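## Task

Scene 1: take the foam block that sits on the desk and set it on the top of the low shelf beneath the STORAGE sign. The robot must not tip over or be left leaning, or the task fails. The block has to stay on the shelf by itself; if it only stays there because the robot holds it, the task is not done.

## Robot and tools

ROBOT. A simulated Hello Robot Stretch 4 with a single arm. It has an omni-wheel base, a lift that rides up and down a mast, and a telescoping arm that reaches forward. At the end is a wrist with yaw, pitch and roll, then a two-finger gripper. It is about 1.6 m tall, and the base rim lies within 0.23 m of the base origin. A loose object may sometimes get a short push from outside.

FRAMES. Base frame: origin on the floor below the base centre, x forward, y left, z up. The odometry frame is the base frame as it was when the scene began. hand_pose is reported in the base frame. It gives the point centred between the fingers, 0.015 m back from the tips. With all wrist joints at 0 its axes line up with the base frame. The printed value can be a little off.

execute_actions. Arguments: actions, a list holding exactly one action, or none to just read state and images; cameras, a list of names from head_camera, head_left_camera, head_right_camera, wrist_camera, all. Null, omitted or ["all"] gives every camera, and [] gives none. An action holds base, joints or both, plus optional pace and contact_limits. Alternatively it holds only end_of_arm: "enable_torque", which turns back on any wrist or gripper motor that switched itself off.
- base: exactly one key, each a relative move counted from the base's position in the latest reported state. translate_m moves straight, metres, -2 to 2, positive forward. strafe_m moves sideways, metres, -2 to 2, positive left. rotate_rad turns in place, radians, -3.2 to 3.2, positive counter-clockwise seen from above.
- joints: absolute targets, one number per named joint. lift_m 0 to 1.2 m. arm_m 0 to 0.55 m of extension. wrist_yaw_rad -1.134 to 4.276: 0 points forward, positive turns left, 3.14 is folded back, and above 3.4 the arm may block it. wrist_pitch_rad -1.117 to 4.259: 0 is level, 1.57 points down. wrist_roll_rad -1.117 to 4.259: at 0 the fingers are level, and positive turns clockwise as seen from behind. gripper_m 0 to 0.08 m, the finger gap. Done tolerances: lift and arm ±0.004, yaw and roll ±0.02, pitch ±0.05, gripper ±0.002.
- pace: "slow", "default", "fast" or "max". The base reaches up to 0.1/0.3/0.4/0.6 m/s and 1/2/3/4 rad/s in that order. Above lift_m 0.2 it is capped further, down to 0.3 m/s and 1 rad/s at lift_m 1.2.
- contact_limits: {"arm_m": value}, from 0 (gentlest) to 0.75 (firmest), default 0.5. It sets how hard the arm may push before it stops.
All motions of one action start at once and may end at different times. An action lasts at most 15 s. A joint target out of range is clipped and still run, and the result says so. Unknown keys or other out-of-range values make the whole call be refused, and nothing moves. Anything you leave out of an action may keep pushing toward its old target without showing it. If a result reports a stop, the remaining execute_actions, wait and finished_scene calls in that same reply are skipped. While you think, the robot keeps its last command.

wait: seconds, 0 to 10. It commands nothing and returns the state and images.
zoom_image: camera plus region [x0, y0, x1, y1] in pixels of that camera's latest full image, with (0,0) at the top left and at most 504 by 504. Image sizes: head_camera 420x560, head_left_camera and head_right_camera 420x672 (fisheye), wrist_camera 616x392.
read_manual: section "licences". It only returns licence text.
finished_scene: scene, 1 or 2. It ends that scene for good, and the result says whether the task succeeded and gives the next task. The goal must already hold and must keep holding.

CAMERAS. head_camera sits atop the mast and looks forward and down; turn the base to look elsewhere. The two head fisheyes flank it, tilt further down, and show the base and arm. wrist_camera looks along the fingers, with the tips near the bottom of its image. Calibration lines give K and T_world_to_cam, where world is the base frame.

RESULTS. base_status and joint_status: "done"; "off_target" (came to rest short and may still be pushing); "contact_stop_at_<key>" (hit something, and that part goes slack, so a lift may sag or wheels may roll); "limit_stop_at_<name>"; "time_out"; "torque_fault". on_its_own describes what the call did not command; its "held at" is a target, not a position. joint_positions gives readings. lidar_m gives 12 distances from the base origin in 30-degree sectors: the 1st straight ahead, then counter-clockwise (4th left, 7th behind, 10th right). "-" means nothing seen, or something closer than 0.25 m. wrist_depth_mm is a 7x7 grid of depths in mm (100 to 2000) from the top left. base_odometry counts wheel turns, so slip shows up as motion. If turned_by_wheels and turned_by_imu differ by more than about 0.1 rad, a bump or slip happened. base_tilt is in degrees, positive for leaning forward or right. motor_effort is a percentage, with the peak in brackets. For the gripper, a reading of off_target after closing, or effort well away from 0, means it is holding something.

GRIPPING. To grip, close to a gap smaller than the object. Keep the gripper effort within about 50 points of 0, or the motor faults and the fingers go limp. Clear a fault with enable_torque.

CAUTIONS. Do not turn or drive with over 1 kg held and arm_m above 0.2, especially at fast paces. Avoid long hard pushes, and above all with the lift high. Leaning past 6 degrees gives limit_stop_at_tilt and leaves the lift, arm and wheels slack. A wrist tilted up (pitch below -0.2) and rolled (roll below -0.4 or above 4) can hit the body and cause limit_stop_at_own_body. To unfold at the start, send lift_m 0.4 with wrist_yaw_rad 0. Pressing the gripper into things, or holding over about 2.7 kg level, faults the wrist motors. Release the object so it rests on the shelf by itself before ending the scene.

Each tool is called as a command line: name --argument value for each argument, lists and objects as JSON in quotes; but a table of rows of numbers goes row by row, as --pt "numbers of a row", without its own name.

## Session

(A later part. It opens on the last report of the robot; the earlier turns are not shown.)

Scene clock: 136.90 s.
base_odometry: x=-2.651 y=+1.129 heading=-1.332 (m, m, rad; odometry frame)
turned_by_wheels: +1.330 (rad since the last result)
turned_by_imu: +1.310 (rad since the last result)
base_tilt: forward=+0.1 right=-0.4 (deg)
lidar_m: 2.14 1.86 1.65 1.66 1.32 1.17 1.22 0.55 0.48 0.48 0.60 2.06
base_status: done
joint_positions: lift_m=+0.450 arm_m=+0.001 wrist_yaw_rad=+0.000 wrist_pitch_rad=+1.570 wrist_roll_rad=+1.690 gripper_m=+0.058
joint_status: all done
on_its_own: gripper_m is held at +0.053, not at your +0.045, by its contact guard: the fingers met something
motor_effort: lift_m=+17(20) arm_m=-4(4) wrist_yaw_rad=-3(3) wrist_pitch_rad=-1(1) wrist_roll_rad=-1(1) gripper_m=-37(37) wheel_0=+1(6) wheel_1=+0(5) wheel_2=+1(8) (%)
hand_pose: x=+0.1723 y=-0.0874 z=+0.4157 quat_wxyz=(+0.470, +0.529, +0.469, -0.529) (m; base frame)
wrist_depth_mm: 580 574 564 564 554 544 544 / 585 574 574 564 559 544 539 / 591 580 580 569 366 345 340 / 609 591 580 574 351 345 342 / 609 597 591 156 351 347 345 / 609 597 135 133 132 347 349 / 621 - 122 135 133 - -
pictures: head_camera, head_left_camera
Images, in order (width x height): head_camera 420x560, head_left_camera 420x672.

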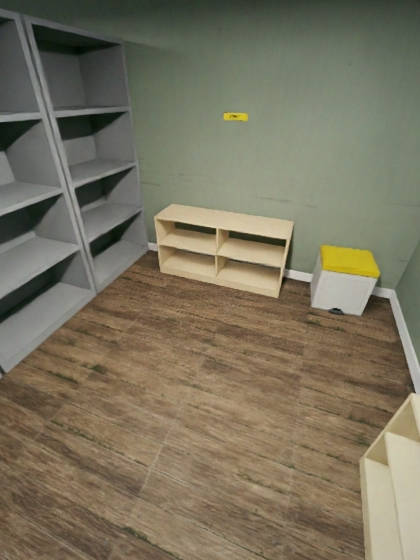

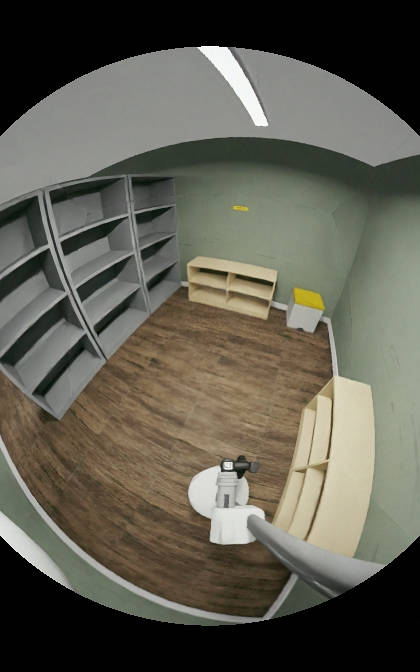

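execute_actions --actions '[{"base": {"translate_m": 1.78}, "joints": {"lift_m": 0.78}, "pace": "max"}]' --cameras '["head_camera", "head_left_camera"]'

Scene clock: 146.30 s.
base_odometry: x=-2.229 y=-0.600 heading=-1.331 (m, m, rad; odometry frame)
turned_by_wheels: +0.000 (rad since the last result)
turned_by_imu: -0.001 (rad since the last result)
base_tilt: forward=+0.1 right=-0.4 (deg)
lidar_m: 0.43 0.56 1.07 1.09 1.32 2.86 2.04 1.28 1.46 0.88 0.51 0.44
base_status: done
joint_positions: lift_m=+0.780 arm_m=+0.001 wrist_yaw_rad=+0.000 wrist_pitch_rad=+1.570 wrist_roll_rad=+1.690 gripper_m=+0.058
joint_status: all done
on_its_own: gripper_m is held at +0.053, not at your +0.045, by its contact guard: the fingers met something
motor_effort: lift_m=+22(25) arm_m=-4(4) wrist_yaw_rad=-2(2) wrist_pitch_rad=-2(2) wrist_roll_rad=-2(0) gripper_m=-37(37) wheel_0=+1(9) wheel_1=+1(7) wheel_2=+1(14) (%)
hand_pose: x=+0.1722 y=-0.0874 z=+0.7454 quat_wxyz=(+0.469, +0.529, +0.469, -0.529) (m; base frame)
wrist_depth_mm: 564 559 820 891 891 866 854 / 569 564 831 904 904 866 866 / 580 564 878 917 732 866 866 / 585 580 917 904 683 676 427 / 585 585 931 156 691 676 878 / 445 585 135 133 132 676 878 / 597 - 122 135 133 - -
pictures: head_camera, head_left_camera
Images, in order (width x height): head_camera 420x560, head_left_camera 420x672.

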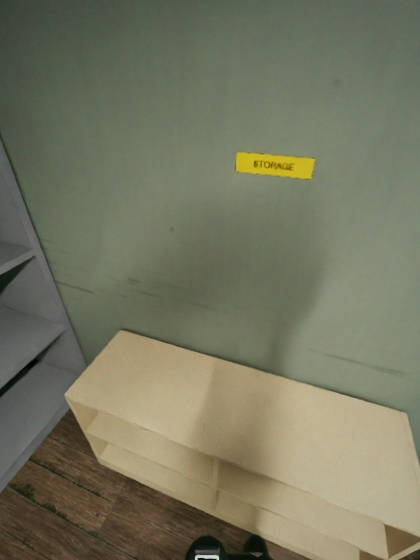

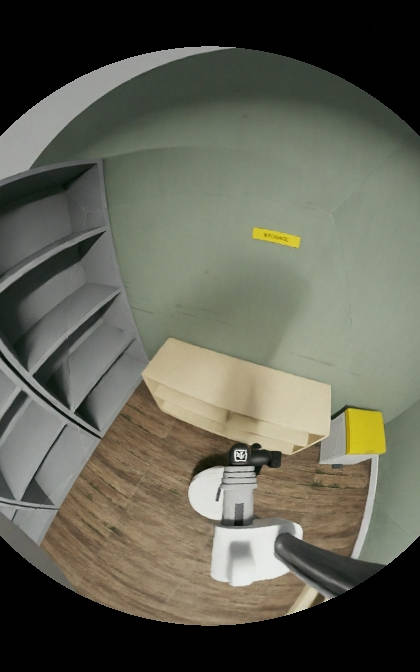

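STORAGE is confirmed, so I'll extend the arm over the shelf top.

execute_actions --actions '[{"joints": {"arm_m": 0.45, "lift_m": 0.8}, "pace": "fast"}]' --cameras '["head_right_camera", "wrist_camera"]'

Scene clock: 152.87 s.
base_odometry: x=-2.229 y=-0.600 heading=-1.331 (m, m, rad; odometry frame)
turned_by_wheels: +0.000 (rad since the last result)
turned_by_imu: +0.002 (rad since the last result)
base_tilt: forward=+0.0 right=-0.4 (deg)
lidar_m: 0.45 0.54 1.07 1.07 1.32 2.87 2.05 1.32 1.46 0.87 0.51 0.45
base_status: not commanded
joint_positions: lift_m=+0.800 arm_m=+0.449 wrist_yaw_rad=+0.000 wrist_pitch_rad=+1.570 wrist_roll_rad=+1.690 gripper_m=+0.058
joint_status: all done
on_its_own: gripper_m is held at +0.053, not at your +0.045, by its contact guard: the fingers met something
motor_effort: lift_m=+22(26) arm_m=+5(5) wrist_yaw_rad=-3(3) wrist_pitch_rad=-1(1) wrist_roll_rad=+2(3) gripper_m=-37(35) wheel_0=+1(0) wheel_1=+1(1) wheel_2=+0(0) (%)
hand_pose: x=+0.6203 y=-0.0874 z=+0.7653 quat_wxyz=(+0.470, +0.529, +0.469, -0.529) (m; base frame)
wrist_depth_mm: 289 309 303 300 296 293 289 / 297 312 306 303 298 293 866 / 306 314 309 304 298 296 691 / 315 315 310 307 304 298 683 / 322 317 314 155 303 300 759 / 325 320 135 134 132 300 904 / 332 - 122 134 133 - -
pictures: head_right_camera, wrist_camera
camera_calibration (this result's frames):
wrist_camera: T_world_to_cam=[[-0.986102, 0.160649, -0.0423605, 0.667001], [0.158901, 0.986407, 0.0418566, 0.0128381], [0.0485089, 0.0345437, -0.998225, 0.890987], [0, 0, 0, 1]] pos_world=[0.612471, -0.150595, 0.917123]
Images, in order (width x height): head_right_camera 420x672, wrist_camera 616x392.

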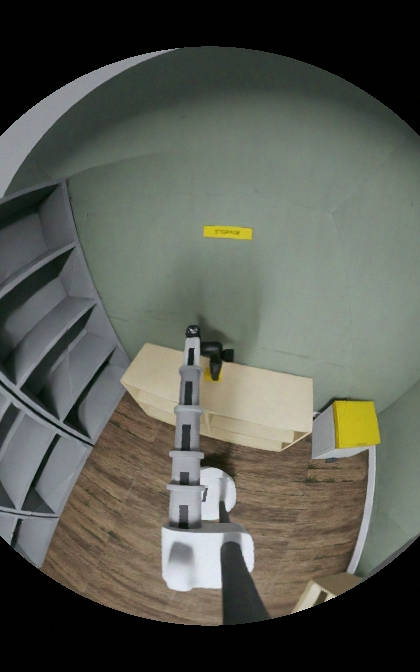

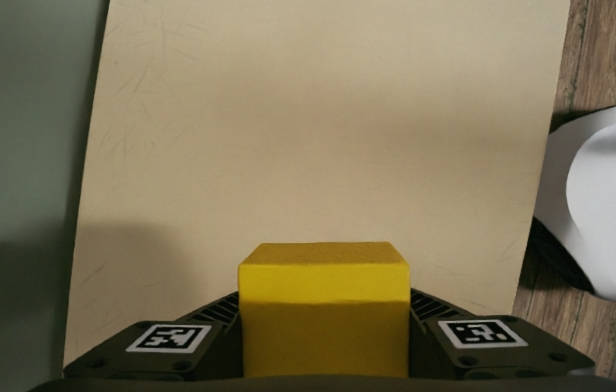

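execute_actions --actions '[{"joints": {"lift_m": 0.675}}]' --cameras '["wrist_camera"]'

Scene clock: 157.13 s.
base_odometry: x=-2.229 y=-0.600 heading=-1.331 (m, m, rad; odometry frame)
turned_by_wheels: +0.000 (rad since the last result)
turned_by_imu: +0.001 (rad since the last result)
base_tilt: forward=+0.2 right=-0.4 (deg)
lidar_m: 0.45 0.57 1.08 1.08 1.31 2.88 2.08 1.32 1.47 0.86 0.50 0.44
base_status: not commanded
joint_positions: lift_m=+0.675 arm_m=+0.449 wrist_yaw_rad=+0.000 wrist_pitch_rad=+1.570 wrist_roll_rad=+1.690 gripper_m=+0.058
joint_status: all done
on_its_own: gripper_m is held at +0.053, not at your +0.045, by its contact guard: the fingers met something
motor_effort: lift_m=+16(20) arm_m=+5(4) wrist_yaw_rad=-3(3) wrist_pitch_rad=-1(1) wrist_roll_rad=+1(1) gripper_m=-37(36) wheel_0=+1(0) wheel_1=+1(1) wheel_2=+0(0) (%)
hand_pose: x=+0.6203 y=-0.0874 z=+0.6408 quat_wxyz=(+0.470, +0.529, +0.469, -0.529) (m; base frame)
wrist_depth_mm: 183 181 179 177 174 172 - / 185 183 180 178 176 174 171 / 186 185 182 179 177 175 173 / 189 186 183 181 178 176 174 / 190 188 185 155 179 177 176 / 192 188 135 134 132 177 177 / 194 - 122 134 133 - -
pictures: wrist_camera
camera_calibration (this result's frames):
wrist_camera: T_world_to_cam=[[-0.986102, 0.160649, -0.0423604, 0.661727], [0.158901, 0.986407, 0.0418566, 0.0180498], [0.0485088, 0.0345437, -0.998225, 0.766689], [0, 0, 0, 1]] pos_world=[0.612471, -0.150595, 0.792604]
Images, in order (width x height): wrist_camera 616x392.

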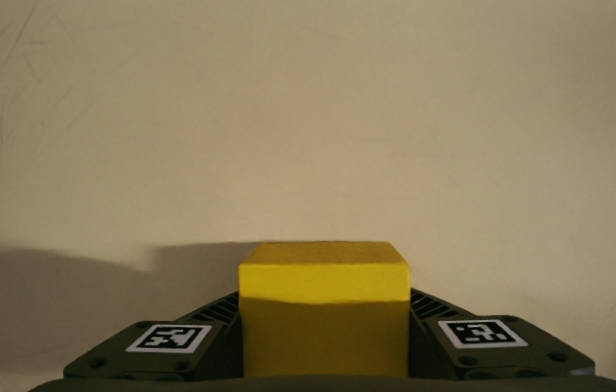

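execute_actions --actions '[{"joints": {"lift_m": 0.671}, "pace": "slow"}]' --cameras '[]'

Scene clock: 159.77 s.
base_odometry: x=-2.229 y=-0.600 heading=-1.331 (m, m, rad; odometry frame)
turned_by_wheels: +0.000 (rad since the last result)
turned_by_imu: +0.001 (rad since the last result)
base_tilt: forward=+0.2 right=-0.3 (deg)
lidar_m: 0.46 0.56 1.06 1.08 1.32 2.88 2.09 1.32 1.46 0.89 0.52 0.44
base_status: not commanded
joint_positions: lift_m=+0.671 arm_m=+0.449 wrist_yaw_rad=+0.000 wrist_pitch_rad=+1.570 wrist_roll_rad=+1.690 gripper_m=+0.058
joint_status: all done
on_its_own: gripper_m is held at +0.053, not at your +0.045, by its contact guard: the fingers met something
motor_effort: lift_m=+16(20) arm_m=+5(5) wrist_yaw_rad=-3(3) wrist_pitch_rad=-1(0) wrist_roll_rad=-2(1) gripper_m=-38(38) wheel_0=+1(1) wheel_1=+1(1) wheel_2=+0(0) (%)
hand_pose: x=+0.6203 y=-0.0874 z=+0.6368 quat_wxyz=(+0.470, +0.529, +0.469, -0.529) (m; base frame)
wrist_depth_mm: 180 177 175 173 170 168 - / 181 179 176 174 172 169 168 / 183 180 178 176 173 171 169 / 184 182 179 178 175 172 170 / 186 184 181 155 174 173 172 / 189 185 135 134 132 174 173 / 189 - 122 134 133 - -
pictures: none
No camera images: the call's "cameras" was empty. Leave "cameras" out to get every camera's image.

execute_actions --actions '[{"joints": {"gripper_m": 0.08}}]' --cameras '["wrist_camera"]'

Scene clock: 161.77 s.
base_odometry: x=-2.229 y=-0.600 heading=-1.331 (m, m, rad; odometry frame)
turned_by_wheels: +0.000 (rad since the last result)
turned_by_imu: +0.001 (rad since the last result)
base_tilt: forward=+0.1 right=-0.4 (deg)
lidar_m: 0.44 0.57 1.08 1.08 1.32 2.87 2.04 1.29 1.45 0.87 0.49 0.44
base_status: not commanded
joint_positions: lift_m=+0.671 arm_m=+0.449 wrist_yaw_rad=+0.000 wrist_pitch_rad=+1.570 wrist_roll_rad=+1.690 gripper_m=+0.080
joint_status: all done
motor_effort: lift_m=+16(16) arm_m=+5(5) wrist_yaw_rad=-3(3) wrist_pitch_rad=-1(1) wrist_roll_rad=+1(0) gripper_m=+2(35) wheel_0=+1(1) wheel_1=+1(1) wheel_2=+0(0) (%)
hand_pose: x=+0.6203 y=-0.0874 z=+0.6368 quat_wxyz=(+0.470, +0.529, +0.469, -0.529) (m; base frame)
wrist_depth_mm: 179 177 175 172 170 168 - / 181 179 176 174 172 169 167 / 183 180 178 175 173 170 169 / 184 182 179 177 174 172 171 / 186 184 181 155 175 174 172 / 188 185 142 133 132 140 172 / - - 135 134 133 112 -
pictures: wrist_camera
camera_calibration (this result's frames):
wrist_camera: T_world_to_cam=[[-0.986103, 0.160649, -0.0423496, 0.661551], [0.158901, 0.986407, 0.0418548, 0.0182168], [0.0484979, 0.0345437, -0.998226, 0.762741], [0, 0, 0, 1]] pos_world=[0.612471, -0.150595, 0.788641]
Images, in order (width x height): wrist_camera 616x392.

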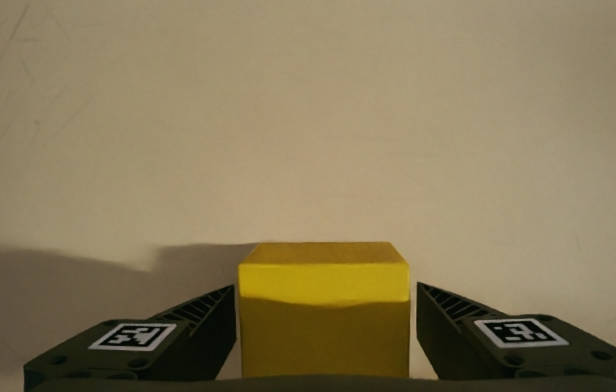

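The block is released, so I'll lift the gripper clear of it.

execute_actions --actions '[{"joints": {"lift_m": 0.78}, "pace": "fast"}]' --cameras '["wrist_camera", "head_right_camera"]'

Scene clock: 164.03 s.
base_odometry: x=-2.229 y=-0.600 heading=-1.331 (m, m, rad; odometry frame)
turned_by_wheels: +0.000 (rad since the last result)
turned_by_imu: +0.001 (rad since the last result)
base_tilt: forward=+0.1 right=-0.5 (deg)
lidar_m: 0.45 0.57 1.07 1.07 1.32 2.89 2.08 1.34 1.46 0.88 0.52 0.44
base_status: not commanded
joint_positions: lift_m=+0.780 arm_m=+0.449 wrist_yaw_rad=+0.000 wrist_pitch_rad=+1.570 wrist_roll_rad=+1.690 gripper_m=+0.080
joint_status: all done
motor_effort: lift_m=+22(27) arm_m=+5(5) wrist_yaw_rad=-3(3) wrist_pitch_rad=-1(1) wrist_roll_rad=-1(1) gripper_m=+2(1) wheel_0=+0(1) wheel_1=+1(1) wheel_2=+0(0) (%)
hand_pose: x=+0.6203 y=-0.0874 z=+0.7453 quat_wxyz=(+0.470, +0.529, +0.469, -0.529) (m; base frame)
wrist_depth_mm: 289 287 283 281 276 272 271 / 291 290 286 282 278 274 273 / 296 294 287 285 279 277 274 / 298 296 290 286 283 278 668 / 303 296 291 243 283 281 715 / 304 298 167 245 243 140 891 / - - 145 248 290 112 -
pictures: head_right_camera, wrist_camera
camera_calibration (this result's frames):
wrist_camera: T_world_to_cam=[[-0.986097, 0.160685, -0.0423496, 0.666143], [0.158937, 0.986401, 0.0418548, 0.0136537], [0.0484991, 0.034542, -0.998226, 0.871031], [0, 0, 0, 1]] pos_world=[0.612467, -0.150594, 0.897125]
Images, in order (width x height): head_right_camera 420x672, wrist_camera 616x392.

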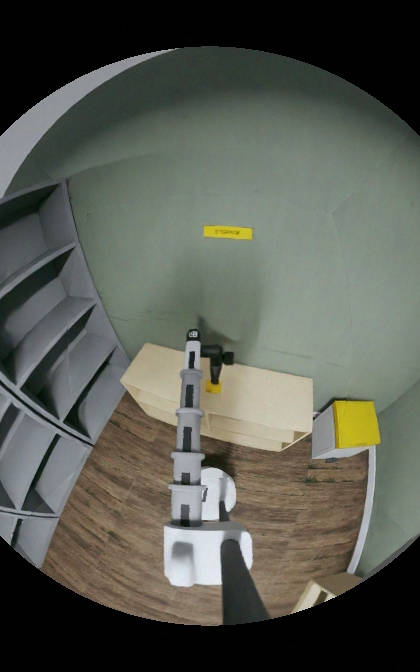

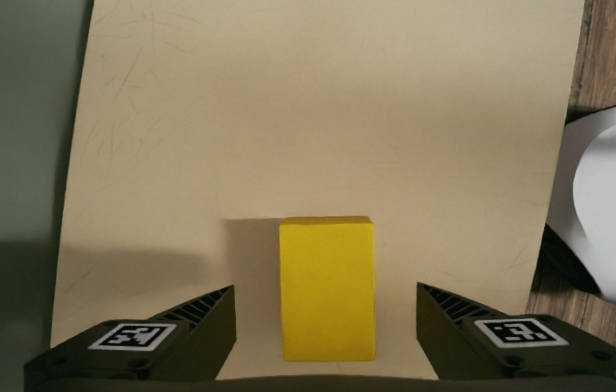

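The block is resting in the middle of the STORAGE shelf top and the gripper is clear of it.

finished_scene --scene 1

The scene is finished: the task was done.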